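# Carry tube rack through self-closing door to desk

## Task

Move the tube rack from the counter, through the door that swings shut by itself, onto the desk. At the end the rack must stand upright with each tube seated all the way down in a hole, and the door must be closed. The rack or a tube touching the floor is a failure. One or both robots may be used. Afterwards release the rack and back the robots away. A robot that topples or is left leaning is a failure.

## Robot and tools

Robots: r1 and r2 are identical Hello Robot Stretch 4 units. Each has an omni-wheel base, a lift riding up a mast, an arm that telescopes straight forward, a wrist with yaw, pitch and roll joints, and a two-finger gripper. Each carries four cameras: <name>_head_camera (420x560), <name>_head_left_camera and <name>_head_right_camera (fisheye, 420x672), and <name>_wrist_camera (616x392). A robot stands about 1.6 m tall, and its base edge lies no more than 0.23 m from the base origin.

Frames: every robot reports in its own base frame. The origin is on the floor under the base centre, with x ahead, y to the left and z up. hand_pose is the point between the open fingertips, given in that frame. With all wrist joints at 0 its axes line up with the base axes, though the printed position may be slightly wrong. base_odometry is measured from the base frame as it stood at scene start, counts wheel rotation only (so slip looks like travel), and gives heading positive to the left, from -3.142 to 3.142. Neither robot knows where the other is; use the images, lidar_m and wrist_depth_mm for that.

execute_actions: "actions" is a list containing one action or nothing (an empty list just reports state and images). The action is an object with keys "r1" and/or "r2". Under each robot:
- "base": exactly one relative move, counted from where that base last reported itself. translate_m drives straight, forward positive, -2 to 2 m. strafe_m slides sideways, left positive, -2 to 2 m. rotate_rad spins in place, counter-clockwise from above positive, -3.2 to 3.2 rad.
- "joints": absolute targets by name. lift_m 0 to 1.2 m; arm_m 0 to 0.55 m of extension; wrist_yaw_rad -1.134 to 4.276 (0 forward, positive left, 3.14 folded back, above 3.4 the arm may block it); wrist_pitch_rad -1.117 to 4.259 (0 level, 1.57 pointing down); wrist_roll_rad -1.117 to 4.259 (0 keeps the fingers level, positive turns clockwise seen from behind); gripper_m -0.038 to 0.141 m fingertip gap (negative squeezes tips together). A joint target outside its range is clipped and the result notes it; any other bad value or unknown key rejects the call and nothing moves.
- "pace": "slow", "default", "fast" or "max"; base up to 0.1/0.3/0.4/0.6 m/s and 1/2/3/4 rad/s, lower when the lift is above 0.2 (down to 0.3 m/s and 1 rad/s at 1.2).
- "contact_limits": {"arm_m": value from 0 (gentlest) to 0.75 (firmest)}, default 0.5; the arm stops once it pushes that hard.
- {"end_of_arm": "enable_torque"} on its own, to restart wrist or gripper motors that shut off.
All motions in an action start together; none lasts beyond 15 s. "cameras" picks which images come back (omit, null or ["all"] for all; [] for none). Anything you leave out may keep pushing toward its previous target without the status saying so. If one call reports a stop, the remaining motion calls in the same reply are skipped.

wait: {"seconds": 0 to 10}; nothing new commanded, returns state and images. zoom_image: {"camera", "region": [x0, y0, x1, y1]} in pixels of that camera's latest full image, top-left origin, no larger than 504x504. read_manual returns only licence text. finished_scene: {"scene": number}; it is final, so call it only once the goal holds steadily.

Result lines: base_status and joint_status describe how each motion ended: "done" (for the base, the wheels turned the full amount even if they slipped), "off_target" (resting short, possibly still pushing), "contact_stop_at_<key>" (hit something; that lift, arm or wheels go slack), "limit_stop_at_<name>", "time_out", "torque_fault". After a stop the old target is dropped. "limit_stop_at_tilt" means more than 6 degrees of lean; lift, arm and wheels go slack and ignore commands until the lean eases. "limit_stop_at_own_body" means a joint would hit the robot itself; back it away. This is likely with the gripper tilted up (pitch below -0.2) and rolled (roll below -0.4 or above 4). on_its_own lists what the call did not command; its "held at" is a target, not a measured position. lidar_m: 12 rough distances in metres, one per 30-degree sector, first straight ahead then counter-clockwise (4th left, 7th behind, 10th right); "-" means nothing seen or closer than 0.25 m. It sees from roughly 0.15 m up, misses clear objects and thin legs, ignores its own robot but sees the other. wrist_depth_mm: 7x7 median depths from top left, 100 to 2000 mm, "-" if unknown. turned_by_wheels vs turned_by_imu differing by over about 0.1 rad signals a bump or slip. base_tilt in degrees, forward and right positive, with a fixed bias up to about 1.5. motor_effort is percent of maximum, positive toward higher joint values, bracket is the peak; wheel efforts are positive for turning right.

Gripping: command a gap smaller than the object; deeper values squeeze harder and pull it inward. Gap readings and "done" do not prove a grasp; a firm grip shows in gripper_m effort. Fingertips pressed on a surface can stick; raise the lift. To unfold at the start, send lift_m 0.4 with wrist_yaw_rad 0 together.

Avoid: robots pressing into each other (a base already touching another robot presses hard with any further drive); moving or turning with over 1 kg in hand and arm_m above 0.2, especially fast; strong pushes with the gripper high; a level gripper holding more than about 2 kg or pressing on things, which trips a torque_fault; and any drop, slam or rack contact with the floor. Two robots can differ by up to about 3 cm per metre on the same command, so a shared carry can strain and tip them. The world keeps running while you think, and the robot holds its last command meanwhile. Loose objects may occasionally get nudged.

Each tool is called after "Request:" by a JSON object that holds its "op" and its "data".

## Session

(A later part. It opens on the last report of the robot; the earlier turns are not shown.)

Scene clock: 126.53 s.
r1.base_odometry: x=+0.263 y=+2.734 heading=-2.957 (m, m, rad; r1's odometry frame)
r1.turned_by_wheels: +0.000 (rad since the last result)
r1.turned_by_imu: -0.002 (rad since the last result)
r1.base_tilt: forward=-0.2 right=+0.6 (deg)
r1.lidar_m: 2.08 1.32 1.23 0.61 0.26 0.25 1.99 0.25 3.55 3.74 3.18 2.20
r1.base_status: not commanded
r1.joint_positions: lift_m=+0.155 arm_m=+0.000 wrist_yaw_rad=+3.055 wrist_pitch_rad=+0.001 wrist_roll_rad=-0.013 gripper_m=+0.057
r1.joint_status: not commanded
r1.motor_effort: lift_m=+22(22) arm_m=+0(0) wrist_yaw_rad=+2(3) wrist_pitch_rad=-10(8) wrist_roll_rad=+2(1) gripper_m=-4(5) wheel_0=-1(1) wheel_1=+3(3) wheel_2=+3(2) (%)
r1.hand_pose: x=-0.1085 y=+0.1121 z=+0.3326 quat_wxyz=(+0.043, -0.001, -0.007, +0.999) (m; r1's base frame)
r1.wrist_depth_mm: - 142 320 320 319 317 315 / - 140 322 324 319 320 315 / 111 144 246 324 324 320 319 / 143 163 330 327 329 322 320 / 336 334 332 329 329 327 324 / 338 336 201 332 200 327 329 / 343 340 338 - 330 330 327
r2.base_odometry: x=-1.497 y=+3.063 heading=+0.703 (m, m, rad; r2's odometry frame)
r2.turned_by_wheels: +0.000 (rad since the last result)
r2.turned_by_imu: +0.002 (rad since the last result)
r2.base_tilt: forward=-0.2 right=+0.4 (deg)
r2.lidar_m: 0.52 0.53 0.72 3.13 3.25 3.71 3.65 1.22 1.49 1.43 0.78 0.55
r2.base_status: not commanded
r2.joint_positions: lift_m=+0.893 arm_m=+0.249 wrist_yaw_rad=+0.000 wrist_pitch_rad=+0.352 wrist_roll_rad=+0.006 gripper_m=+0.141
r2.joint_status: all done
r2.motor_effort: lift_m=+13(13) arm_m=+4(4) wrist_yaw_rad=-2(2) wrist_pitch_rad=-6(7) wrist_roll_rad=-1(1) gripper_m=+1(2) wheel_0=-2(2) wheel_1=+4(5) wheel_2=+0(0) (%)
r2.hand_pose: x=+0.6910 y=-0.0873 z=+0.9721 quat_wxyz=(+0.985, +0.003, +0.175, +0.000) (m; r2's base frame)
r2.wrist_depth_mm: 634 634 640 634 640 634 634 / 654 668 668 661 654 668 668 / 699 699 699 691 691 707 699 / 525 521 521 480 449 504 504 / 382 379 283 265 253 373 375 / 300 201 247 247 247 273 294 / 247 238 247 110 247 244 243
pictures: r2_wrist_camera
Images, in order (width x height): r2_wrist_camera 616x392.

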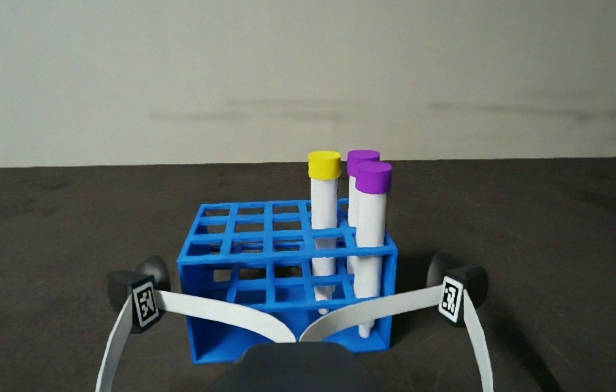

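Request:
{"op": "execute_actions", "data": {"actions": [{"r2":{"base":{"strafe_m":0.007},"joints":{"arm_m":0.3},"pace":"slow"}}], "cameras": ["r2_wrist_camera","r2_head_camera"]}}

Scene clock: 129.17 s.
r1.base_odometry: x=+0.263 y=+2.734 heading=-2.957 (m, m, rad; r1's odometry frame)
r1.turned_by_wheels: +0.000 (rad since the last result)
r1.turned_by_imu: -0.001 (rad since the last result)
r1.base_tilt: forward=-0.2 right=+0.6 (deg)
r1.lidar_m: 2.07 1.32 1.21 0.63 0.25 0.25 1.98 0.25 3.55 3.73 3.19 2.23
r1.base_status: not commanded
r1.joint_positions: lift_m=+0.155 arm_m=+0.000 wrist_yaw_rad=+3.055 wrist_pitch_rad=+0.001 wrist_roll_rad=-0.013 gripper_m=+0.057
r1.joint_status: not commanded
r1.motor_effort: lift_m=+21(21) arm_m=+0(0) wrist_yaw_rad=+3(4) wrist_pitch_rad=-8(7) wrist_roll_rad=+1(1) gripper_m=-2(5) wheel_0=-1(1) wheel_1=+3(3) wheel_2=+2(2) (%)
r1.hand_pose: x=-0.1085 y=+0.1121 z=+0.3326 quat_wxyz=(+0.043, -0.001, -0.007, +0.999) (m; r1's base frame)
r1.wrist_depth_mm: - 142 322 320 317 315 317 / - 140 325 322 322 319 317 / 110 144 247 324 324 319 320 / 143 163 329 327 325 325 322 / 338 336 334 329 329 325 324 / 342 338 200 332 200 329 327 / 342 336 338 - 330 330 330
r2.base_odometry: x=-1.502 y=+3.068 heading=+0.703 (m, m, rad; r2's odometry frame)
r2.turned_by_wheels: +0.000 (rad since the last result)
r2.turned_by_imu: +0.001 (rad since the last result)
r2.base_tilt: forward=-0.3 right=+0.3 (deg)
r2.lidar_m: 0.49 0.53 0.73 3.14 3.23 3.69 3.65 1.24 1.51 1.43 0.76 0.55
r2.base_status: done
r2.joint_positions: lift_m=+0.893 arm_m=+0.299 wrist_yaw_rad=+0.000 wrist_pitch_rad=+0.352 wrist_roll_rad=+0.006 gripper_m=+0.141
r2.joint_status: all done
r2.motor_effort: lift_m=+13(13) arm_m=+4(5) wrist_yaw_rad=-3(3) wrist_pitch_rad=-7(7) wrist_roll_rad=-1(1) gripper_m=+1(2) wheel_0=-5(5) wheel_1=+3(8) wheel_2=+0(0) (%)
r2.hand_pose: x=+0.7410 y=-0.0873 z=+0.9721 quat_wxyz=(+0.985, +0.003, +0.175, +0.000) (m; r2's base frame)
r2.wrist_depth_mm: 580 585 580 585 591 591 585 / 615 609 615 627 609 621 621 / 647 640 647 647 647 647 654 / 521 521 517 480 211 504 508 / 379 377 254 231 214 375 373 / 298 202 196 225 197 271 297 / 247 238 229 110 227 244 244
pictures: r2_head_camera, r2_wrist_camera
Images, in order (width x height): r2_head_camera 420x560, r2_wrist_camera 616x392.

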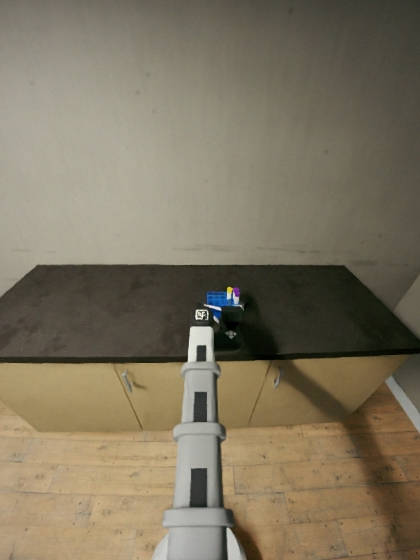

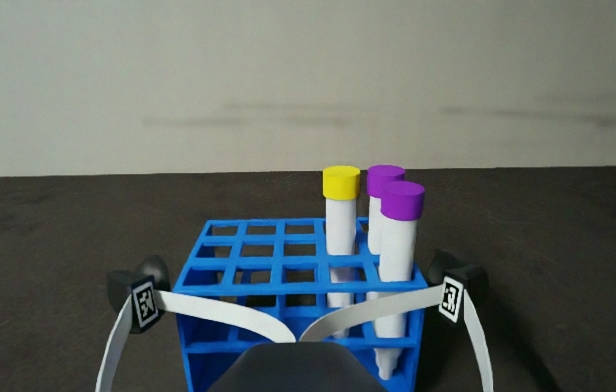

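Request:
{"op": "execute_actions", "data": {"actions": [{"r2":{"joints":{"arm_m":0.335},"pace":"slow"}}], "cameras": ["r2_wrist_camera"]}}

Request:
{"op": "execute_actions", "data": {"actions": [{"r2":{"joints":{"gripper_m":0.06},"pace":"slow"}}], "cameras": ["r2_wrist_camera","r2_head_camera"]}}

Scene clock: 132.57 s.
r1.base_odometry: x=+0.263 y=+2.734 heading=-2.957 (m, m, rad; r1's odometry frame)
r1.turned_by_wheels: +0.000 (rad since the last result)
r1.turned_by_imu: -0.001 (rad since the last result)
r1.base_tilt: forward=-0.1 right=+0.6 (deg)
r1.lidar_m: 2.08 1.31 1.22 0.63 0.26 0.25 2.00 0.25 3.56 3.73 3.18 2.22
r1.base_status: not commanded
r1.joint_positions: lift_m=+0.155 arm_m=+0.000 wrist_yaw_rad=+3.055 wrist_pitch_rad=+0.001 wrist_roll_rad=-0.013 gripper_m=+0.057
r1.joint_status: not commanded
r1.motor_effort: lift_m=+21(21) arm_m=+0(0) wrist_yaw_rad=+4(4) wrist_pitch_rad=-8(8) wrist_roll_rad=+1(2) gripper_m=-4(1) wheel_0=-1(1) wheel_1=+3(3) wheel_2=+2(3) (%)
r1.hand_pose: x=-0.1085 y=+0.1121 z=+0.3326 quat_wxyz=(+0.043, -0.001, -0.007, +0.999) (m; r1's base frame)
r1.wrist_depth_mm: - 143 322 322 319 319 314 / - 140 324 324 322 319 319 / 110 144 247 325 324 320 317 / 143 163 330 327 325 324 322 / 334 334 330 327 327 325 325 / 338 336 200 330 200 327 327 / 342 340 338 - 336 330 330
r2.base_odometry: x=-1.502 y=+3.068 heading=+0.703 (m, m, rad; r2's odometry frame)
r2.turned_by_wheels: +0.000 (rad since the last result)
r2.turned_by_imu: +0.001 (rad since the last result)
r2.base_tilt: forward=-0.2 right=+0.3 (deg)
r2.lidar_m: 0.51 0.54 0.72 3.13 3.25 3.73 3.65 1.24 1.51 1.45 0.77 0.55
r2.base_status: not commanded
r2.joint_positions: lift_m=+0.893 arm_m=+0.334 wrist_yaw_rad=+0.000 wrist_pitch_rad=+0.352 wrist_roll_rad=+0.006 gripper_m=+0.141
r2.joint_status: all done
r2.motor_effort: lift_m=+13(13) arm_m=+4(3) wrist_yaw_rad=-1(1) wrist_pitch_rad=-7(7) wrist_roll_rad=+0(0) gripper_m=+1(2) wheel_0=-4(5) wheel_1=+3(3) wheel_2=+0(0) (%)
r2.hand_pose: x=+0.7760 y=-0.0873 z=+0.9721 quat_wxyz=(+0.985, +0.003, +0.175, +0.000) (m; r2's base frame)
r2.wrist_depth_mm: 554 549 549 564 559 559 559 / 580 580 580 591 591 591 591 / 615 615 615 615 615 615 621 / 521 517 517 480 211 508 504 / 382 379 254 231 214 375 373 / 300 201 195 227 196 272 294 / 248 238 224 110 227 244 244
pictures: r2_wrist_camera
Images, in order (width x height): r2_wrist_camera 616x392.

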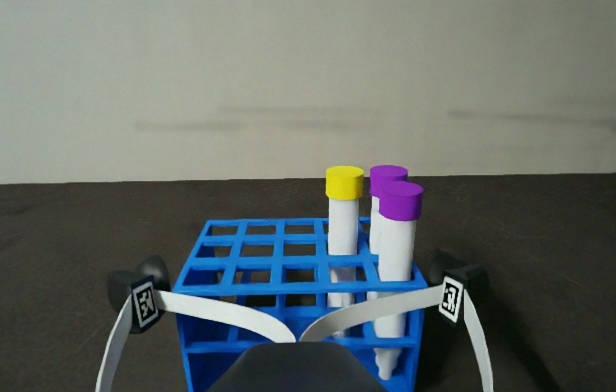

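Scene clock: 136.43 s.
r1.base_odometry: x=+0.263 y=+2.734 heading=-2.957 (m, m, rad; r1's odometry frame)
r1.turned_by_wheels: +0.000 (rad since the last result)
r1.turned_by_imu: -0.002 (rad since the last result)
r1.base_tilt: forward=-0.2 right=+0.6 (deg)
r1.lidar_m: 2.07 1.31 1.22 0.63 0.26 0.25 1.98 0.25 3.55 3.72 3.20 2.21
r1.base_status: not commanded
r1.joint_positions: lift_m=+0.155 arm_m=+0.000 wrist_yaw_rad=+3.055 wrist_pitch_rad=+0.001 wrist_roll_rad=-0.013 gripper_m=+0.057
r1.joint_status: not commanded
r1.motor_effort: lift_m=+21(21) arm_m=+0(0) wrist_yaw_rad=+3(4) wrist_pitch_rad=-6(9) wrist_roll_rad=-2(1) gripper_m=-3(1) wheel_0=-1(1) wheel_1=+3(3) wheel_2=+2(3) (%)
r1.hand_pose: x=-0.1085 y=+0.1121 z=+0.3326 quat_wxyz=(+0.043, -0.001, -0.007, +0.999) (m; r1's base frame)
r1.wrist_depth_mm: - 142 324 320 317 319 314 / - 140 320 324 320 317 317 / 110 144 246 325 325 320 320 / 144 163 329 327 325 324 322 / 334 334 329 330 327 325 324 / 340 338 200 334 200 327 327 / 343 340 338 - 330 330 327
r2.base_odometry: x=-1.502 y=+3.068 heading=+0.703 (m, m, rad; r2's odometry frame)
r2.turned_by_wheels: +0.000 (rad since the last result)
r2.turned_by_imu: +0.001 (rad since the last result)
r2.base_tilt: forward=-0.1 right=+0.4 (deg)
r2.lidar_m: 0.51 0.54 0.70 3.13 3.26 3.72 3.65 1.19 1.49 1.44 0.78 0.55
r2.base_status: not commanded
r2.joint_positions: lift_m=+0.893 arm_m=+0.334 wrist_yaw_rad=+0.000 wrist_pitch_rad=+0.353 wrist_roll_rad=+0.006 gripper_m=+0.061
r2.joint_status: all done
r2.motor_effort: lift_m=+13(13) arm_m=+4(4) wrist_yaw_rad=-2(2) wrist_pitch_rad=-9(9) wrist_roll_rad=-1(0) gripper_m=-30(31) wheel_0=-4(5) wheel_1=+3(3) wheel_2=+0(0) (%)
r2.hand_pose: x=+0.7759 y=-0.0873 z=+0.9718 quat_wxyz=(+0.984, +0.003, +0.176, +0.000) (m; r2's base frame)
r2.wrist_depth_mm: 554 559 554 554 554 554 554 / 574 580 580 585 580 580 585 / 609 615 609 615 621 615 621 / 521 517 512 473 192 500 500 / 379 377 227 213 201 370 373 / 298 177 216 216 182 179 293 / 238 237 189 110 196 243 227
pictures: r2_head_camera, r2_wrist_camera
Images, in order (width x height): r2_head_camera 420x560, r2_wrist_camera 616x392.

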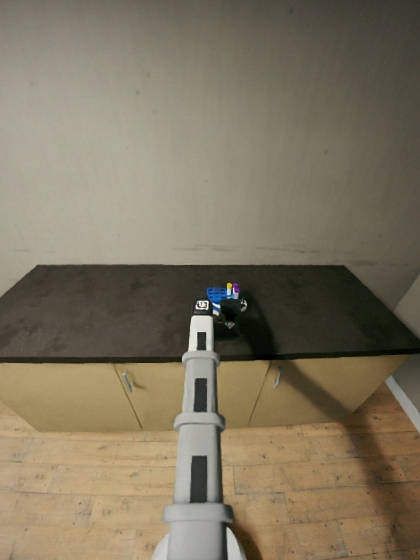

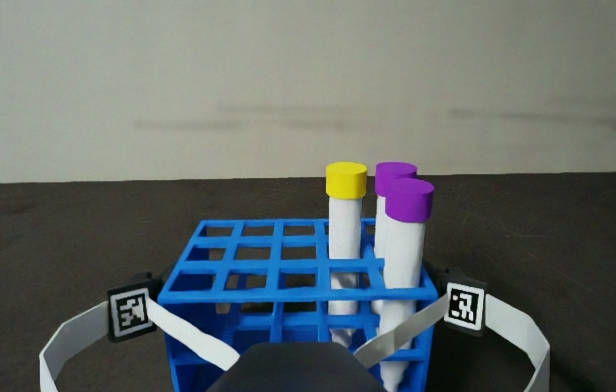

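Request:
{"op": "execute_actions", "data": {"actions": [{"r2":{"joints":{"gripper_m":0.141}}}], "cameras": ["r2_wrist_camera"]}}

Request:
{"op": "execute_actions", "data": {"actions": [{"r2":{"joints":{"arm_m":0.36},"pace":"slow"}}], "cameras": ["r2_wrist_camera"]}}

Scene clock: 141.23 s.
r1.base_odometry: x=+0.263 y=+2.734 heading=-2.957 (m, m, rad; r1's odometry frame)
r1.turned_by_wheels: +0.000 (rad since the last result)
r1.turned_by_imu: -0.002 (rad since the last result)
r1.base_tilt: forward=-0.2 right=+0.7 (deg)
r1.lidar_m: 2.06 1.31 1.22 0.61 0.25 0.25 1.98 0.25 3.54 3.72 3.18 2.21
r1.base_status: not commanded
r1.joint_positions: lift_m=+0.155 arm_m=+0.000 wrist_yaw_rad=+3.055 wrist_pitch_rad=+0.001 wrist_roll_rad=-0.013 gripper_m=+0.057
r1.joint_status: not commanded
r1.motor_effort: lift_m=+22(22) arm_m=+0(0) wrist_yaw_rad=+3(3) wrist_pitch_rad=-8(9) wrist_roll_rad=+0(0) gripper_m=-4(4) wheel_0=-1(1) wheel_1=+3(3) wheel_2=+2(3) (%)
r1.hand_pose: x=-0.1085 y=+0.1121 z=+0.3326 quat_wxyz=(+0.043, -0.001, -0.007, +0.999) (m; r1's base frame)
r1.wrist_depth_mm: - 142 322 319 317 317 315 / - 140 324 322 320 317 315 / 110 144 247 325 324 320 319 / 144 163 329 327 329 322 322 / 336 332 330 329 327 325 322 / 340 336 200 332 200 325 324 / 342 340 338 - 334 330 329
r2.base_odometry: x=-1.502 y=+3.068 heading=+0.703 (m, m, rad; r2's odometry frame)
r2.turned_by_wheels: +0.000 (rad since the last result)
r2.turned_by_imu: +0.002 (rad since the last result)
r2.base_tilt: forward=-0.3 right=+0.3 (deg)
r2.lidar_m: 0.50 0.52 0.72 3.13 3.26 3.72 3.65 1.23 1.50 1.43 0.79 0.54
r2.base_status: not commanded
r2.joint_positions: lift_m=+0.893 arm_m=+0.334 wrist_yaw_rad=+0.000 wrist_pitch_rad=+0.353 wrist_roll_rad=+0.006 gripper_m=+0.141
r2.joint_status: all done
r2.motor_effort: lift_m=+13(13) arm_m=+4(4) wrist_yaw_rad=-1(1) wrist_pitch_rad=-8(9) wrist_roll_rad=+0(1) gripper_m=+0(32) wheel_0=-5(4) wheel_1=+3(3) wheel_2=+0(0) (%)
r2.hand_pose: x=+0.7759 y=-0.0873 z=+0.9720 quat_wxyz=(+0.984, +0.003, +0.175, +0.000) (m; r2's base frame)
r2.wrist_depth_mm: 554 549 549 554 559 554 559 / 580 580 580 591 580 580 585 / 609 609 609 627 627 621 627 / 521 521 512 480 218 504 508 / 377 379 254 233 216 373 373 / 298 202 195 225 196 272 294 / 247 239 226 110 231 244 244
pictures: r2_wrist_camera
Images, in order (width x height): r2_wrist_camera 616x392.

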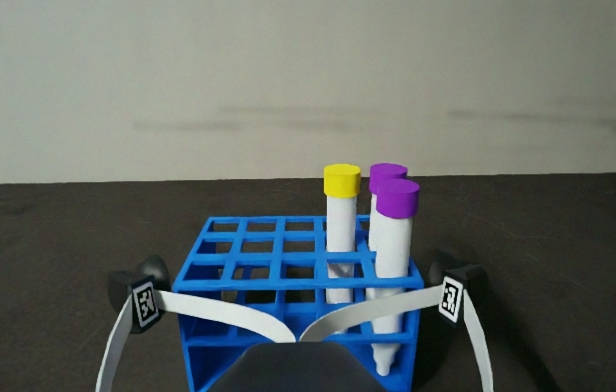

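Scene clock: 142.53 s.
r1.base_odometry: x=+0.263 y=+2.734 heading=-2.957 (m, m, rad; r1's odometry frame)
r1.turned_by_wheels: +0.000 (rad since the last result)
r1.turned_by_imu: -0.001 (rad since the last result)
r1.base_tilt: forward=-0.2 right=+0.6 (deg)
r1.lidar_m: 2.08 1.30 1.20 0.63 0.26 0.25 1.98 0.25 3.54 3.73 3.17 2.23
r1.base_status: not commanded
r1.joint_positions: lift_m=+0.155 arm_m=+0.000 wrist_yaw_rad=+3.055 wrist_pitch_rad=+0.001 wrist_roll_rad=-0.013 gripper_m=+0.057
r1.joint_status: not commanded
r1.motor_effort: lift_m=+21(21) arm_m=+0(0) wrist_yaw_rad=+5(2) wrist_pitch_rad=-9(8) wrist_roll_rad=+0(2) gripper_m=-4(4) wheel_0=-1(1) wheel_1=+3(3) wheel_2=+2(2) (%)
r1.hand_pose: x=-0.1085 y=+0.1121 z=+0.3326 quat_wxyz=(+0.043, -0.001, -0.007, +0.999) (m; r1's base frame)
r1.wrist_depth_mm: - 142 322 320 319 317 314 / - 140 322 322 320 320 317 / 110 144 246 324 322 320 319 / 144 163 327 329 324 324 322 / 336 334 332 330 327 325 324 / 336 338 199 330 200 327 325 / 342 340 336 - 334 329 329
r2.base_odometry: x=-1.502 y=+3.068 heading=+0.703 (m, m, rad; r2's odometry frame)
r2.turned_by_wheels: +0.000 (rad since the last result)
r2.turned_by_imu: +0.000 (rad since the last result)
r2.base_tilt: forward=-0.2 right=+0.4 (deg)
r2.lidar_m: 0.51 0.54 0.71 3.13 3.27 3.72 3.65 1.23 1.51 1.44 0.79 0.54
r2.base_status: not commanded
r2.joint_positions: lift_m=+0.893 arm_m=+0.359 wrist_yaw_rad=+0.000 wrist_pitch_rad=+0.353 wrist_roll_rad=+0.006 gripper_m=+0.141
r2.joint_status: all done
r2.motor_effort: lift_m=+13(13) arm_m=+4(4) wrist_yaw_rad=-4(1) wrist_pitch_rad=-8(8) wrist_roll_rad=+0(0) gripper_m=+1(1) wheel_0=-4(4) wheel_1=+3(3) wheel_2=+0(0) (%)
r2.hand_pose: x=+0.8009 y=-0.0873 z=+0.9720 quat_wxyz=(+0.984, +0.003, +0.175, +0.000) (m; r2's base frame)
r2.wrist_depth_mm: 525 530 535 530 530 535 535 / 554 559 559 559 559 559 564 / 585 585 585 591 585 591 591 / 521 521 517 477 211 508 500 / 382 379 254 230 215 373 375 / 300 200 195 226 195 273 296 / 246 238 224 110 229 245 243
pictures: r2_wrist_camera
Images, in order (width x height): r2_wrist_camera 616x392.

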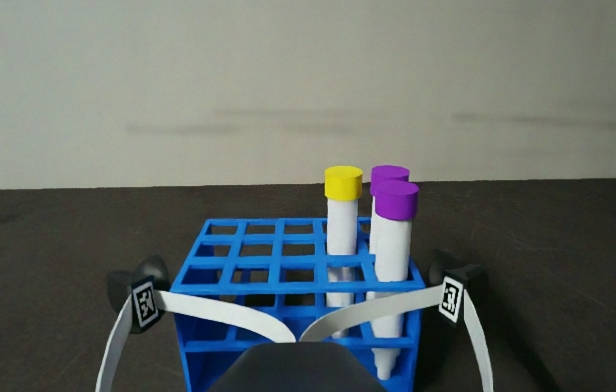

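Request:
{"op": "execute_actions", "data": {"actions": [{"r2":{"joints":{"gripper_m":0.058},"pace":"slow"}}], "cameras": []}}

Request:
{"op": "execute_actions", "data": {"actions": [{"r2":{"joints":{"lift_m":0.95},"pace":"slow"}}], "cameras": ["r2_wrist_camera","r2_head_camera"]}}

Scene clock: 148.17 s.
r1.base_odometry: x=+0.263 y=+2.734 heading=-2.957 (m, m, rad; r1's odometry frame)
r1.turned_by_wheels: +0.000 (rad since the last result)
r1.turned_by_imu: -0.002 (rad since the last result)
r1.base_tilt: forward=-0.2 right=+0.6 (deg)
r1.lidar_m: 2.08 1.32 1.19 0.62 0.27 0.25 1.97 0.25 3.54 3.73 3.19 2.22
r1.base_status: not commanded
r1.joint_positions: lift_m=+0.155 arm_m=+0.000 wrist_yaw_rad=+3.055 wrist_pitch_rad=+0.001 wrist_roll_rad=-0.013 gripper_m=+0.057
r1.joint_status: not commanded
r1.motor_effort: lift_m=+21(22) arm_m=+0(0) wrist_yaw_rad=+3(4) wrist_pitch_rad=-7(9) wrist_roll_rad=+0(0) gripper_m=-3(4) wheel_0=-1(1) wheel_1=+3(3) wheel_2=+3(2) (%)
r1.hand_pose: x=-0.1085 y=+0.1121 z=+0.3326 quat_wxyz=(+0.043, -0.001, -0.007, +0.999) (m; r1's base frame)
r1.wrist_depth_mm: - 143 322 320 319 315 315 / - 140 324 324 322 319 319 / 111 144 247 325 324 322 319 / 144 163 329 327 327 320 324 / 338 334 330 330 327 324 324 / 338 338 199 332 200 329 329 / 343 340 336 - 332 330 330
r2.base_odometry: x=-1.502 y=+3.068 heading=+0.703 (m, m, rad; r2's odometry frame)
r2.turned_by_wheels: +0.000 (rad since the last result)
r2.turned_by_imu: +0.002 (rad since the last result)
r2.base_tilt: forward=-0.2 right=+0.3 (deg)
r2.lidar_m: 0.50 0.54 0.73 3.14 3.26 3.72 3.65 1.23 1.51 1.44 0.78 0.53
r2.base_status: not commanded
r2.joint_positions: lift_m=+0.893 arm_m=+0.359 wrist_yaw_rad=+0.000 wrist_pitch_rad=+0.353 wrist_roll_rad=+0.006 gripper_m=+0.059
r2.joint_status: all done
r2.motor_effort: lift_m=+13(13) arm_m=+5(4) wrist_yaw_rad=-3(1) wrist_pitch_rad=-9(9) wrist_roll_rad=-1(1) gripper_m=-33(29) wheel_0=-4(4) wheel_1=+3(3) wheel_2=+0(0) (%)
r2.hand_pose: x=+0.8009 y=-0.0873 z=+0.9718 quat_wxyz=(+0.984, +0.003, +0.176, +0.000) (m; r2's base frame)
r2.wrist_depth_mm: 525 530 535 535 539 539 535 / 559 559 564 559 559 559 564 / 591 585 585 591 591 591 591 / 517 517 512 473 191 504 508 / 377 377 229 211 200 370 373 / 298 178 211 214 181 179 294 / 238 237 188 110 195 243 233
pictures: none
No camera images: the call's "cameras" was empty. Leave "cameras" out to get every camera's image.

Scene clock: 149.53 s.
r1.base_odometry: x=+0.263 y=+2.734 heading=-2.957 (m, m, rad; r1's odometry frame)
r1.turned_by_wheels: +0.000 (rad since the last result)
r1.turned_by_imu: -0.001 (rad since the last result)
r1.base_tilt: forward=-0.2 right=+0.7 (deg)
r1.lidar_m: 2.07 1.31 1.22 0.63 0.26 0.25 1.99 0.25 3.54 3.74 3.19 2.21
r1.base_status: not commanded
r1.joint_positions: lift_m=+0.155 arm_m=+0.000 wrist_yaw_rad=+3.055 wrist_pitch_rad=+0.001 wrist_roll_rad=-0.013 gripper_m=+0.057
r1.joint_status: not commanded
r1.motor_effort: lift_m=+22(21) arm_m=+0(0) wrist_yaw_rad=+4(3) wrist_pitch_rad=-8(10) wrist_roll_rad=-1(0) gripper_m=-3(3) wheel_0=-1(1) wheel_1=+3(3) wheel_2=+2(2) (%)
r1.hand_pose: x=-0.1085 y=+0.1121 z=+0.3326 quat_wxyz=(+0.043, -0.001, -0.007, +0.999) (m; r1's base frame)
r1.wrist_depth_mm: - 142 322 320 319 319 315 / - 140 325 322 320 320 319 / 111 144 247 325 324 322 319 / 144 163 327 329 327 324 324 / 338 336 330 330 327 329 325 / 338 336 199 332 200 329 325 / 342 338 336 - 332 329 330
r2.base_odometry: x=-1.502 y=+3.068 heading=+0.703 (m, m, rad; r2's odometry frame)
r2.turned_by_wheels: +0.000 (rad since the last result)
r2.turned_by_imu: +0.001 (rad since the last result)
r2.base_tilt: forward=-0.3 right=+0.3 (deg)
r2.lidar_m: 0.50 0.55 0.73 3.12 3.26 3.71 3.65 1.24 1.51 1.43 0.78 0.55
r2.base_status: not commanded
r2.joint_positions: lift_m=+0.950 arm_m=+0.359 wrist_yaw_rad=+0.000 wrist_pitch_rad=+0.353 wrist_roll_rad=+0.006 gripper_m=+0.059
r2.joint_status: all done
r2.motor_effort: lift_m=+23(24) arm_m=+4(4) wrist_yaw_rad=-3(5) wrist_pitch_rad=-10(10) wrist_roll_rad=+0(0) gripper_m=-31(32) wheel_0=-5(4) wheel_1=+3(3) wheel_2=+0(0) (%)
r2.hand_pose: x=+0.8009 y=-0.0873 z=+1.0280 quat_wxyz=(+0.984, +0.003, +0.176, +0.000) (m; r2's base frame)
r2.wrist_depth_mm: 535 530 530 530 530 530 535 / 559 559 564 564 554 559 564 / 585 585 591 591 591 591 591 / 627 621 615 615 192 615 621 / 488 496 228 212 200 480 477 / 389 177 211 215 182 178 379 / 309 307 188 110 195 315 304
pictures: r2_head_camera, r2_wrist_camera
Images, in order (width x height): r2_head_camera 420x560, r2_wrist_camera 616x392.

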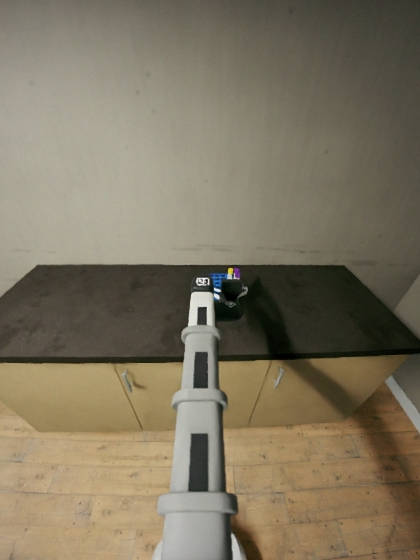

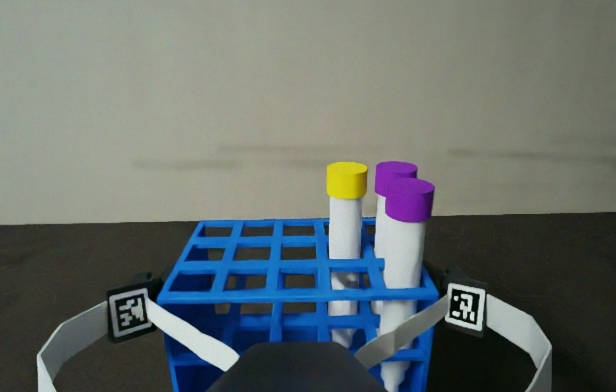

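Request:
{"op": "execute_actions", "data": {"actions": [{"r2":{"joints":{"lift_m":0.99,"arm_m":0.0},"pace":"slow"}}], "cameras": []}}

Request:
{"op": "execute_actions", "data": {"actions": [{"r2":{"base":{"translate_m":-0.6}}}], "cameras": []}}

Request:
{"op": "execute_actions", "data": {"actions": [{"r2":{"base":{"strafe_m":0.3}}}], "cameras": []}}

Request:
{"op": "execute_actions", "data": {"actions": [{"r2":{"base":{"translate_m":-1.65}}}], "cameras": ["r2_wrist_camera","r2_head_right_camera"]}}

Scene clock: 157.60 s.
r1.base_odometry: x=+0.263 y=+2.734 heading=-2.957 (m, m, rad; r1's odometry frame)
r1.turned_by_wheels: +0.000 (rad since the last result)
r1.turned_by_imu: -0.003 (rad since the last result)
r1.base_tilt: forward=-0.2 right=+0.6 (deg)
r1.lidar_m: 2.07 1.30 1.21 0.61 0.26 0.25 1.99 0.25 3.57 3.75 3.18 2.21
r1.base_status: not commanded
r1.joint_positions: lift_m=+0.155 arm_m=+0.000 wrist_yaw_rad=+3.055 wrist_pitch_rad=+0.001 wrist_roll_rad=-0.013 gripper_m=+0.057
r1.joint_status: not commanded
r1.motor_effort: lift_m=+21(22) arm_m=+0(0) wrist_yaw_rad=+3(4) wrist_pitch_rad=-7(8) wrist_roll_rad=-1(0) gripper_m=-6(5) wheel_0=-1(1) wheel_1=+3(3) wheel_2=+2(2) (%)
r1.hand_pose: x=-0.1085 y=+0.1121 z=+0.3326 quat_wxyz=(+0.043, -0.001, -0.007, +0.999) (m; r1's base frame)
r1.wrist_depth_mm: - 142 322 320 319 315 314 / - 139 327 324 322 319 319 / 110 144 247 325 322 320 319 / 143 163 327 327 329 325 319 / 338 334 334 329 327 325 324 / 338 334 200 330 200 327 325 / 342 336 338 - 334 329 327
r2.base_odometry: x=-1.502 y=+3.068 heading=+0.703 (m, m, rad; r2's odometry frame)
r2.turned_by_wheels: +0.000 (rad since the last result)
r2.turned_by_imu: +0.003 (rad since the last result)
r2.base_tilt: forward=-0.3 right=+0.5 (deg)
r2.lidar_m: 0.40 0.54 0.71 3.13 3.23 3.70 3.64 1.23 1.49 1.44 0.77 0.57
r2.base_status: not commanded
r2.joint_positions: lift_m=+0.990 arm_m=+0.001 wrist_yaw_rad=+0.000 wrist_pitch_rad=+0.353 wrist_roll_rad=+0.006 gripper_m=+0.059
r2.joint_status: all done
r2.motor_effort: lift_m=+23(24) arm_m=-4(4) wrist_yaw_rad=-4(4) wrist_pitch_rad=-10(10) wrist_roll_rad=-1(0) gripper_m=-30(31) wheel_0=-5(4) wheel_1=+3(3) wheel_2=+0(0) (%)
r2.hand_pose: x=+0.4423 y=-0.0873 z=+1.0679 quat_wxyz=(+0.984, +0.003, +0.176, +0.000) (m; r2's base frame)
r2.wrist_depth_mm: 854 854 866 866 842 866 866 / 904 904 891 904 904 904 917 / 946 960 946 960 946 960 946 / 778 778 788 723 190 778 759 / 574 569 228 211 200 564 564 / 452 177 211 214 181 178 445 / 370 375 187 110 196 382 382
pictures: none
No camera images: the call's "cameras" was empty. Leave "cameras" out to get every camera's image.

Scene clock: 161.07 s.
r1.base_odometry: x=+0.263 y=+2.734 heading=-2.957 (m, m, rad; r1's odometry frame)
r1.turned_by_wheels: +0.000 (rad since the last result)
r1.turned_by_imu: -0.001 (rad since the last result)
r1.base_tilt: forward=-0.2 right=+0.6 (deg)
r1.lidar_m: 2.07 1.30 1.21 0.64 0.25 0.25 1.99 0.25 0.82 3.73 3.20 2.21
r1.base_status: not commanded
r1.joint_positions: lift_m=+0.155 arm_m=+0.000 wrist_yaw_rad=+3.055 wrist_pitch_rad=+0.001 wrist_roll_rad=-0.013 gripper_m=+0.057
r1.joint_status: not commanded
r1.motor_effort: lift_m=+22(21) arm_m=+0(0) wrist_yaw_rad=+4(3) wrist_pitch_rad=-7(7) wrist_roll_rad=+2(1) gripper_m=-3(2) wheel_0=-1(1) wheel_1=+3(3) wheel_2=+3(2) (%)
r1.hand_pose: x=-0.1085 y=+0.1121 z=+0.3326 quat_wxyz=(+0.043, -0.001, -0.007, +0.999) (m; r1's base frame)
r1.wrist_depth_mm: - 142 322 320 319 317 315 / - 140 325 325 322 319 319 / 110 144 246 325 324 322 319 / 143 163 330 327 325 324 322 / 334 334 330 329 327 325 324 / 336 336 200 332 200 327 327 / 343 340 340 - 329 329 329
r2.base_odometry: x=-1.959 y=+2.680 heading=+0.703 (m, m, rad; r2's odometry frame)
r2.turned_by_wheels: -0.001 (rad since the last result)
r2.turned_by_imu: +0.003 (rad since the last result)
r2.base_tilt: forward=-0.2 right=+0.4 (deg)
r2.lidar_m: 0.40 1.13 2.47 3.14 3.25 3.08 2.98 0.72 0.73 1.44 1.50 1.16
r2.base_status: done
r2.joint_positions: lift_m=+0.990 arm_m=+0.001 wrist_yaw_rad=+0.000 wrist_pitch_rad=+0.353 wrist_roll_rad=+0.006 gripper_m=+0.059
r2.joint_status: not commanded
r2.motor_effort: lift_m=+22(23) arm_m=-4(4) wrist_yaw_rad=-1(4) wrist_pitch_rad=-10(10) wrist_roll_rad=+0(0) gripper_m=-32(33) wheel_0=-3(6) wheel_1=-4(8) wheel_2=-1(8) (%)
r2.hand_pose: x=+0.4423 y=-0.0874 z=+1.0680 quat_wxyz=(+0.984, +0.003, +0.176, +0.000) (m; r2's base frame)
r2.wrist_depth_mm: 1430 1397 1430 1397 1430 1397 1430 / 1464 1464 1499 1499 1464 1464 1464 / 1229 1255 1205 1182 1205 1182 1537 / 946 960 960 931 190 976 976 / 1008 1008 227 211 200 1042 1042 / 1060 177 211 214 181 179 1138 / 1138 1160 187 110 195 1205 1464
pictures: none
No camera images: the call's "cameras" was empty. Leave "cameras" out to get every camera's image.

Scene clock: 163.40 s.
r1.base_odometry: x=+0.263 y=+2.734 heading=-2.957 (m, m, rad; r1's odometry frame)
r1.turned_by_wheels: +0.000 (rad since the last result)
r1.turned_by_imu: -0.001 (rad since the last result)
r1.base_tilt: forward=-0.2 right=+0.7 (deg)
r1.lidar_m: 2.07 1.31 1.21 0.62 0.26 0.25 1.98 0.25 0.99 3.72 3.19 2.22
r1.base_status: not commanded
r1.joint_positions: lift_m=+0.155 arm_m=+0.000 wrist_yaw_rad=+3.055 wrist_pitch_rad=+0.001 wrist_roll_rad=-0.013 gripper_m=+0.057
r1.joint_status: not commanded
r1.motor_effort: lift_m=+21(22) arm_m=+0(0) wrist_yaw_rad=+3(2) wrist_pitch_rad=-9(8) wrist_roll_rad=-1(1) gripper_m=-3(4) wheel_0=-1(1) wheel_1=+3(3) wheel_2=+2(2) (%)
r1.hand_pose: x=-0.1085 y=+0.1121 z=+0.3326 quat_wxyz=(+0.043, -0.001, -0.007, +0.999) (m; r1's base frame)
r1.wrist_depth_mm: - 142 322 322 319 315 315 / - 140 324 324 322 319 317 / 110 144 248 324 322 320 317 / 143 163 329 327 325 322 322 / 336 336 332 330 327 327 324 / 336 338 200 330 201 329 327 / 342 340 338 - 332 329 327
r2.base_odometry: x=-2.153 y=+2.909 heading=+0.702 (m, m, rad; r2's odometry frame)
r2.turned_by_wheels: +0.000 (rad since the last result)
r2.turned_by_imu: +0.001 (rad since the last result)
r2.base_tilt: forward=-0.3 right=+0.2 (deg)
r2.lidar_m: 0.40 1.13 2.51 2.82 2.93 3.10 2.96 1.03 0.95 1.75 1.81 1.15
r2.base_status: done
r2.joint_positions: lift_m=+0.990 arm_m=+0.001 wrist_yaw_rad=+0.000 wrist_pitch_rad=+0.353 wrist_roll_rad=+0.006 gripper_m=+0.059
r2.joint_status: not commanded
r2.motor_effort: lift_m=+22(22) arm_m=-4(4) wrist_yaw_rad=-2(2) wrist_pitch_rad=-10(9) wrist_roll_rad=-1(0) gripper_m=-31(32) wheel_0=-2(8) wheel_1=+0(10) wheel_2=+0(0) (%)
r2.hand_pose: x=+0.4423 y=-0.0874 z=+1.0680 quat_wxyz=(+0.984, +0.003, +0.176, +0.000) (m; r2's base frame)
r2.wrist_depth_mm: 1397 1430 1397 1397 1397 1430 1397 / 1464 1499 1537 1499 1464 1499 1464 / 1576 1205 1205 1229 1205 1182 1182 / 931 946 960 931 189 976 991 / 1025 1008 229 212 201 1042 1025 / 1661 177 211 215 181 179 1118 / 1464 1138 187 110 194 1182 1205
pictures: none
No camera images: the call's "cameras" was empty. Leave "cameras" out to get every camera's image.

Scene clock: 170.37 s.
r1.base_odometry: x=+0.263 y=+2.734 heading=-2.957 (m, m, rad; r1's odometry frame)
r1.turned_by_wheels: +0.000 (rad since the last result)
r1.turned_by_imu: -0.003 (rad since the last result)
r1.base_tilt: forward=-0.2 right=+0.6 (deg)
r1.lidar_m: 2.07 1.33 1.21 0.61 0.26 0.25 1.99 0.25 3.54 3.74 0.79 0.98
r1.base_status: not commanded
r1.joint_positions: lift_m=+0.155 arm_m=+0.000 wrist_yaw_rad=+3.055 wrist_pitch_rad=+0.001 wrist_roll_rad=-0.013 gripper_m=+0.057
r1.joint_status: not commanded
r1.motor_effort: lift_m=+21(21) arm_m=+0(0) wrist_yaw_rad=+5(5) wrist_pitch_rad=-7(7) wrist_roll_rad=-1(0) gripper_m=-5(3) wheel_0=-1(1) wheel_1=+3(3) wheel_2=+1(2) (%)
r1.hand_pose: x=-0.1085 y=+0.1121 z=+0.3326 quat_wxyz=(+0.043, -0.001, -0.007, +0.999) (m; r1's base frame)
r1.wrist_depth_mm: - 142 322 322 319 317 314 / - 140 322 322 320 319 317 / 110 144 247 325 322 324 320 / 144 163 327 329 324 324 322 / 336 332 330 330 327 327 325 / 338 336 199 332 199 327 325 / 343 338 338 - 332 330 329
r2.base_odometry: x=-3.413 y=+1.844 heading=+0.702 (m, m, rad; r2's odometry frame)
r2.turned_by_wheels: +0.000 (rad since the last result)
r2.turned_by_imu: +0.009 (rad since the last result)
r2.base_tilt: forward=-0.3 right=+0.3 (deg)
r2.lidar_m: 0.40 3.55 2.94 2.82 1.85 1.36 1.30 1.34 1.83 1.74 0.97 0.98
r2.base_status: done
r2.joint_positions: lift_m=+0.990 arm_m=+0.001 wrist_yaw_rad=+0.000 wrist_pitch_rad=+0.353 wrist_roll_rad=+0.006 gripper_m=+0.059
r2.joint_status: not commanded
r2.motor_effort: lift_m=+22(22) arm_m=-4(4) wrist_yaw_rad=-3(2) wrist_pitch_rad=-10(10) wrist_roll_rad=-1(1) gripper_m=-33(29) wheel_0=-1(1) wheel_1=-2(7) wheel_2=+1(9) (%)
r2.hand_pose: x=+0.4423 y=-0.0874 z=+1.0680 quat_wxyz=(+0.984, +0.003, +0.176, +0.000) (m; r2's base frame)
r2.wrist_depth_mm: - - - - - - - / - - - - - - - / - - - - - - - / - - - - 191 - - / - - 226 213 200 - - / 1921 177 210 215 181 179 1008 / 1499 1499 187 110 195 1499 1008
pictures: r2_head_right_camera, r2_wrist_camera
Images, in order (width x height): r2_head_right_camera 420x672, r2_wrist_camera 616x392.

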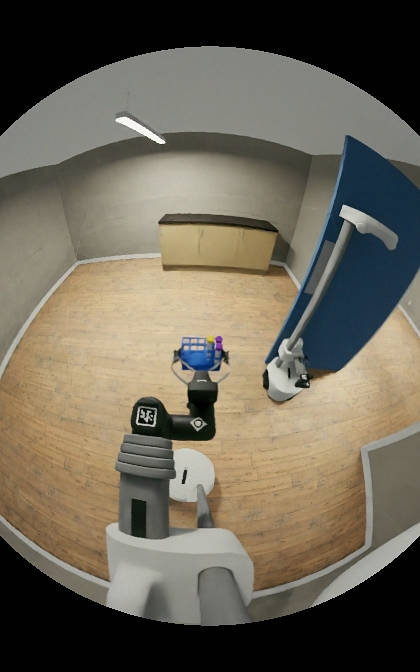

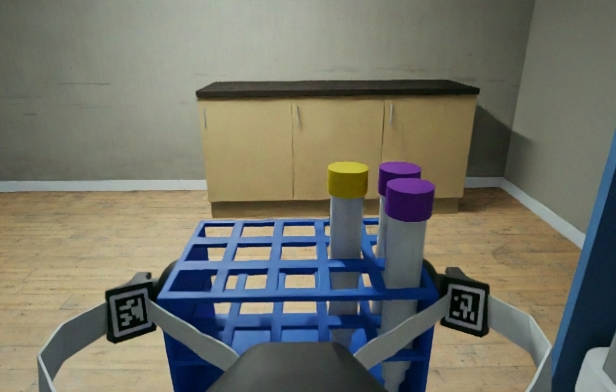

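Request:
{"op": "execute_actions", "data": {"actions": [{"r2":{"base":{"rotate_rad":1.525},"pace":"slow"}}], "cameras": []}}

Request:
{"op": "execute_actions", "data": {"actions": [{"r2":{"base":{"translate_m":-1.3}}}], "cameras": ["r2_head_camera","r1_head_left_camera","r2_head_left_camera"]}}

Scene clock: 174.40 s.
r1.base_odometry: x=+0.263 y=+2.734 heading=-2.957 (m, m, rad; r1's odometry frame)
r1.turned_by_wheels: +0.000 (rad since the last result)
r1.turned_by_imu: -0.002 (rad since the last result)
r1.base_tilt: forward=-0.2 right=+0.6 (deg)
r1.lidar_m: 2.08 1.30 1.23 0.62 0.25 0.25 2.01 0.25 3.55 3.73 0.97 0.97
r1.base_status: not commanded
r1.joint_positions: lift_m=+0.155 arm_m=+0.000 wrist_yaw_rad=+3.055 wrist_pitch_rad=+0.001 wrist_roll_rad=-0.013 gripper_m=+0.057
r1.joint_status: not commanded
r1.motor_effort: lift_m=+21(21) arm_m=+0(0) wrist_yaw_rad=+3(4) wrist_pitch_rad=-8(7) wrist_roll_rad=+0(1) gripper_m=-2(5) wheel_0=-1(1) wheel_1=+3(3) wheel_2=+2(2) (%)
r1.hand_pose: x=-0.1085 y=+0.1121 z=+0.3326 quat_wxyz=(+0.043, -0.001, -0.007, +0.999) (m; r1's base frame)
r1.wrist_depth_mm: - 142 322 320 320 315 314 / - 140 324 325 322 320 315 / 110 144 246 325 320 322 320 / 143 163 329 327 325 324 320 / 334 334 330 329 329 327 327 / 340 336 200 334 200 329 327 / 342 342 336 - 330 329 330
r2.base_odometry: x=-3.413 y=+1.844 heading=+2.226 (m, m, rad; r2's odometry frame)
r2.turned_by_wheels: +1.524 (rad since the last result)
r2.turned_by_imu: +1.562 (rad since the last result)
r2.base_tilt: forward=-0.3 right=+0.4 (deg)
r2.lidar_m: 0.39 1.93 1.36 1.28 1.33 1.79 1.74 0.98 1.00 2.78 3.54 2.98
r2.base_status: done
r2.joint_positions: lift_m=+0.990 arm_m=+0.001 wrist_yaw_rad=+0.000 wrist_pitch_rad=+0.353 wrist_roll_rad=+0.006 gripper_m=+0.059
r2.joint_status: not commanded
r2.motor_effort: lift_m=+22(22) arm_m=-4(4) wrist_yaw_rad=-1(2) wrist_pitch_rad=-10(10) wrist_roll_rad=+0(0) gripper_m=-28(34) wheel_0=-3(2) wheel_1=-4(7) wheel_2=-3(4) (%)
r2.hand_pose: x=+0.4423 y=-0.0874 z=+1.0680 quat_wxyz=(+0.984, +0.003, +0.176, +0.000) (m; r2's base frame)
r2.wrist_depth_mm: - - - - - - - / - - - - - - - / - - - - - - - / - - - - 193 - - / - - 227 213 201 - - / 1863 178 210 215 182 178 1808 / 1464 1464 187 110 195 1537 1464
pictures: none
No camera images: the call's "cameras" was empty. Leave "cameras" out to get every camera's image.

Scene clock: 180.20 s.
r1.base_odometry: x=+0.263 y=+2.734 heading=-2.957 (m, m, rad; r1's odometry frame)
r1.turned_by_wheels: +0.000 (rad since the last result)
r1.turned_by_imu: -0.002 (rad since the last result)
r1.base_tilt: forward=-0.2 right=+0.6 (deg)
r1.lidar_m: 0.62 0.72 1.20 0.62 0.26 0.25 1.99 0.25 3.55 3.74 3.17 2.22
r1.base_status: not commanded
r1.joint_positions: lift_m=+0.155 arm_m=+0.000 wrist_yaw_rad=+3.055 wrist_pitch_rad=+0.001 wrist_roll_rad=-0.013 gripper_m=+0.057
r1.joint_status: not commanded
r1.motor_effort: lift_m=+22(22) arm_m=+0(0) wrist_yaw_rad=+4(3) wrist_pitch_rad=-8(7) wrist_roll_rad=+0(1) gripper_m=-3(0) wheel_0=-1(1) wheel_1=+3(3) wheel_2=+2(2) (%)
r1.hand_pose: x=-0.1085 y=+0.1121 z=+0.3326 quat_wxyz=(+0.043, -0.001, -0.007, +0.999) (m; r1's base frame)
r1.wrist_depth_mm: - 142 322 320 319 315 317 / - 140 320 324 319 319 317 / 110 144 247 325 324 320 320 / 143 163 332 329 324 324 322 / 338 334 332 330 325 324 324 / 342 338 198 332 200 327 327 / 342 338 338 - 330 330 329
r2.base_odometry: x=-2.621 y=+0.813 heading=+2.226 (m, m, rad; r2's odometry frame)
r2.turned_by_wheels: +0.000 (rad since the last result)
r2.turned_by_imu: +0.006 (rad since the last result)
r2.base_tilt: forward=-0.1 right=+0.4 (deg)
r2.lidar_m: 0.40 1.88 1.29 1.25 0.69 0.48 0.43 4.81 1.04 0.99 0.72 4.35
r2.base_status: done
r2.joint_positions: lift_m=+0.990 arm_m=+0.001 wrist_yaw_rad=+0.000 wrist_pitch_rad=+0.353 wrist_roll_rad=+0.006 gripper_m=+0.059
r2.joint_status: not commanded
r2.motor_effort: lift_m=+22(22) arm_m=-4(4) wrist_yaw_rad=-1(2) wrist_pitch_rad=-10(11) wrist_roll_rad=-1(1) gripper_m=-32(34) wheel_0=+0(5) wheel_1=-2(8) wheel_2=-2(11) (%)
r2.hand_pose: x=+0.4423 y=-0.0874 z=+1.0680 quat_wxyz=(+0.984, +0.003, +0.176, +0.000) (m; r2's base frame)
r2.wrist_depth_mm: - - - - - - - / - - - - - - - / - - - - - - - / - - - - 192 - - / - - 228 212 201 - - / 1863 177 211 214 182 178 1863 / 1499 1537 187 110 196 1537 1537
pictures: r1_head_left_camera, r2_head_camera, r2_head_left_camera
Images, in order (width x height): r1_head_left_camera 420x672, r2_head_camera 420x560, r2_head_left_camera 420x672.

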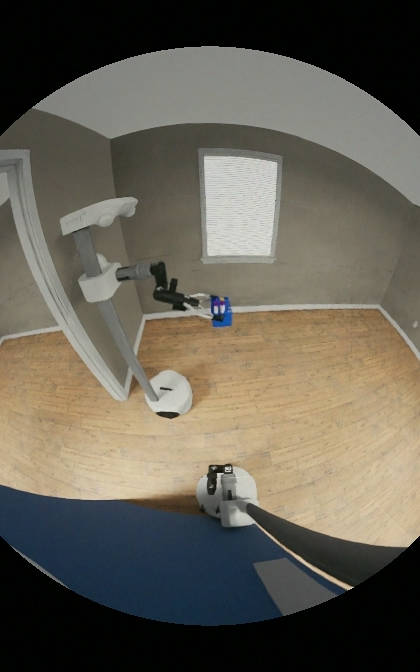

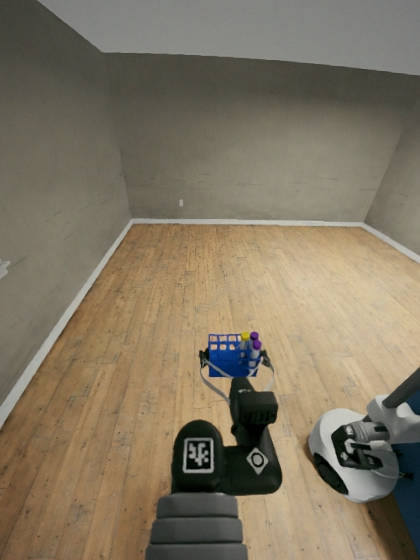

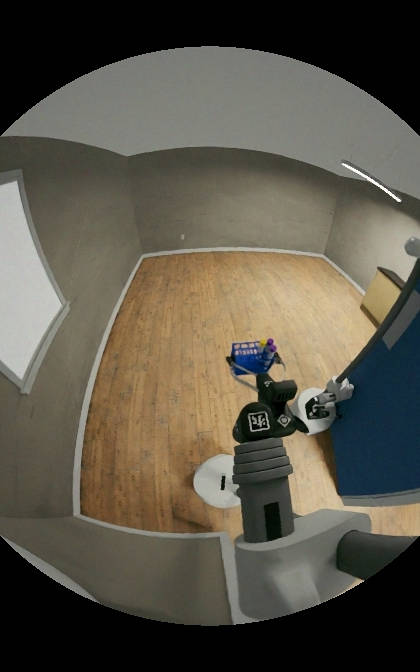

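Request:
{"op": "execute_actions", "data": {"actions": [{"r2":{"base":{"strafe_m":-0.34},"pace":"slow"}}], "cameras": ["r2_head_camera","r1_head_left_camera"]}}

Request:
{"op": "execute_actions", "data": {"actions": [{"r2":{"base":{"translate_m":-0.3},"pace":"slow"}}], "cameras": ["r2_head_camera","r2_head_left_camera"]}}

Scene clock: 186.70 s.
r1.base_odometry: x=+0.263 y=+2.734 heading=-2.957 (m, m, rad; r1's odometry frame)
r1.turned_by_wheels: +0.000 (rad since the last result)
r1.turned_by_imu: -0.003 (rad since the last result)
r1.base_tilt: forward=-0.2 right=+0.6 (deg)
r1.lidar_m: 0.32 0.35 0.46 0.63 0.25 0.25 1.97 0.25 3.54 3.74 3.20 2.23
r1.base_status: not commanded
r1.joint_positions: lift_m=+0.155 arm_m=+0.000 wrist_yaw_rad=+3.055 wrist_pitch_rad=+0.001 wrist_roll_rad=-0.013 gripper_m=+0.057
r1.joint_status: not commanded
r1.motor_effort: lift_m=+21(22) arm_m=+0(0) wrist_yaw_rad=+4(4) wrist_pitch_rad=-8(7) wrist_roll_rad=+0(0) gripper_m=-5(4) wheel_0=-1(1) wheel_1=+3(3) wheel_2=+2(2) (%)
r1.hand_pose: x=-0.1085 y=+0.1121 z=+0.3326 quat_wxyz=(+0.043, -0.001, -0.007, +0.999) (m; r1's base frame)
r1.wrist_depth_mm: - 143 322 322 319 317 317 / - 140 324 322 322 317 317 / 110 144 246 325 320 320 319 / 143 164 330 329 327 325 322 / 336 334 332 330 327 325 324 / 340 338 200 329 202 329 325 / 343 338 338 - 334 330 327
r2.base_odometry: x=-2.351 y=+1.020 heading=+2.226 (m, m, rad; r2's odometry frame)
r2.turned_by_wheels: +0.000 (rad since the last result)
r2.turned_by_imu: +0.003 (rad since the last result)
r2.base_tilt: forward=-0.3 right=+0.4 (deg)
r2.lidar_m: 0.41 2.38 1.66 1.60 0.66 0.56 - 4.64 0.68 0.66 0.46 0.44
r2.base_status: done
r2.joint_positions: lift_m=+0.990 arm_m=+0.001 wrist_yaw_rad=+0.000 wrist_pitch_rad=+0.353 wrist_roll_rad=+0.006 gripper_m=+0.059
r2.joint_status: not commanded
r2.motor_effort: lift_m=+22(22) arm_m=-4(4) wrist_yaw_rad=-1(0) wrist_pitch_rad=-10(10) wrist_roll_rad=+0(1) gripper_m=-30(33) wheel_0=+2(12) wheel_1=-3(7) wheel_2=+0(0) (%)
r2.hand_pose: x=+0.4423 y=-0.0874 z=+1.0680 quat_wxyz=(+0.984, +0.003, +0.176, +0.000) (m; r2's base frame)
r2.wrist_depth_mm: - - - - - - - / - - - - - - - / - - - - - - - / - - - - 191 - - / - - 227 211 200 - - / 1808 177 211 215 182 179 1863 / 1499 1499 187 110 196 1576 1499
pictures: r1_head_left_camera, r2_head_camera
Images, in order (width x height): r1_head_left_camera 420x672, r2_head_camera 420x560.

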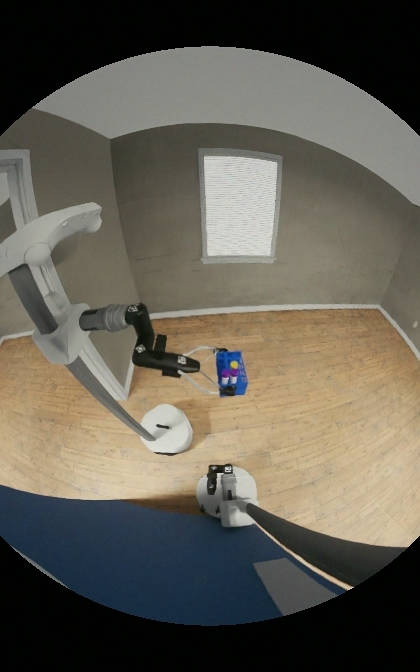

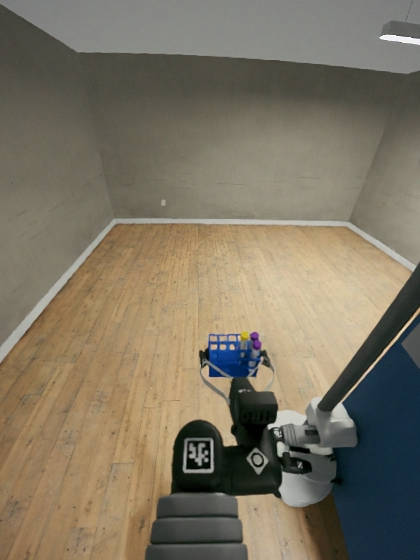

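Scene clock: 191.00 s.
r1.base_odometry: x=+0.263 y=+2.734 heading=-2.957 (m, m, rad; r1's odometry frame)
r1.turned_by_wheels: +0.000 (rad since the last result)
r1.turned_by_imu: -0.002 (rad since the last result)
r1.base_tilt: forward=-0.2 right=+0.7 (deg)
r1.lidar_m: 2.08 0.41 0.46 0.64 0.25 0.25 2.00 0.25 3.54 3.74 3.19 2.21
r1.base_status: not commanded
r1.joint_positions: lift_m=+0.155 arm_m=+0.000 wrist_yaw_rad=+3.055 wrist_pitch_rad=+0.001 wrist_roll_rad=-0.013 gripper_m=+0.057
r1.joint_status: not commanded
r1.motor_effort: lift_m=+21(22) arm_m=+0(0) wrist_yaw_rad=+3(5) wrist_pitch_rad=-8(8) wrist_roll_rad=-1(1) gripper_m=-1(1) wheel_0=-1(1) wheel_1=+3(3) wheel_2=+3(2) (%)
r1.hand_pose: x=-0.1085 y=+0.1121 z=+0.3326 quat_wxyz=(+0.043, -0.001, -0.007, +0.999) (m; r1's base frame)
r1.wrist_depth_mm: - 142 324 320 319 317 314 / - 140 324 320 319 319 317 / 110 144 247 324 322 320 317 / 143 163 325 325 324 322 322 / 336 334 330 329 327 327 324 / 338 338 200 332 200 329 325 / 340 340 336 - 332 329 327
r2.base_odometry: x=-2.169 y=+0.782 heading=+2.226 (m, m, rad; r2's odometry frame)
r2.turned_by_wheels: +0.000 (rad since the last result)
r2.turned_by_imu: +0.002 (rad since the last result)
r2.base_tilt: forward=-0.2 right=+0.3 (deg)
r2.lidar_m: 0.40 2.33 1.67 0.70 0.35 2.72 - 4.44 0.70 0.62 0.67 0.68
r2.base_status: done
r2.joint_positions: lift_m=+0.990 arm_m=+0.001 wrist_yaw_rad=+0.000 wrist_pitch_rad=+0.353 wrist_roll_rad=+0.006 gripper_m=+0.059
r2.joint_status: not commanded
r2.motor_effort: lift_m=+22(22) arm_m=-4(4) wrist_yaw_rad=-2(2) wrist_pitch_rad=-10(11) wrist_roll_rad=-1(1) gripper_m=-28(31) wheel_0=-2(8) wheel_1=-4(6) wheel_2=+1(8) (%)
r2.hand_pose: x=+0.4423 y=-0.0874 z=+1.0680 quat_wxyz=(+0.984, +0.003, +0.176, +0.000) (m; r2's base frame)
r2.wrist_depth_mm: - - - - - - - / - - - - - - - / - - - - - - - / - - - - 191 - - / - - 228 211 201 - - / 1921 177 210 214 181 179 1229 / 1537 1499 187 110 195 1576 741
pictures: r2_head_camera, r2_head_left_camera
Images, in order (width x height): r2_head_camera 420x560, r2_head_left_camera 420x672.

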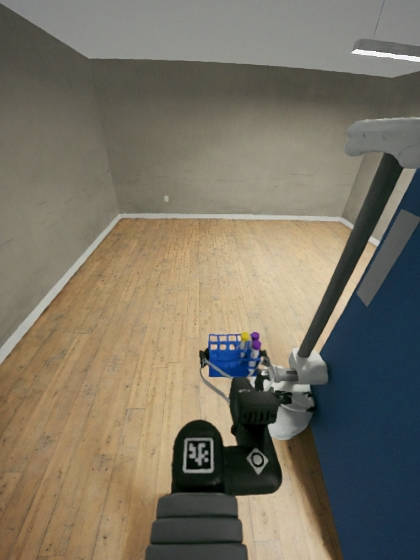

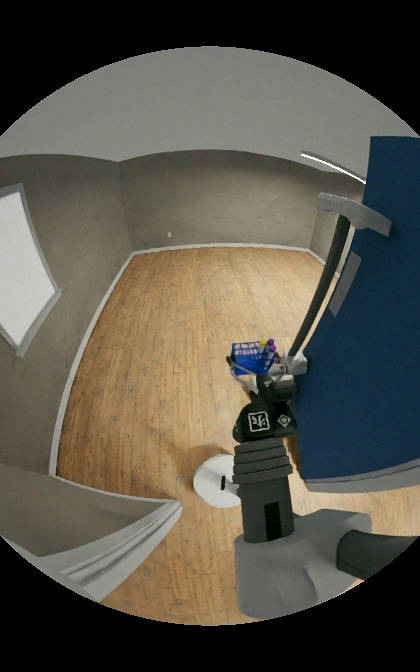

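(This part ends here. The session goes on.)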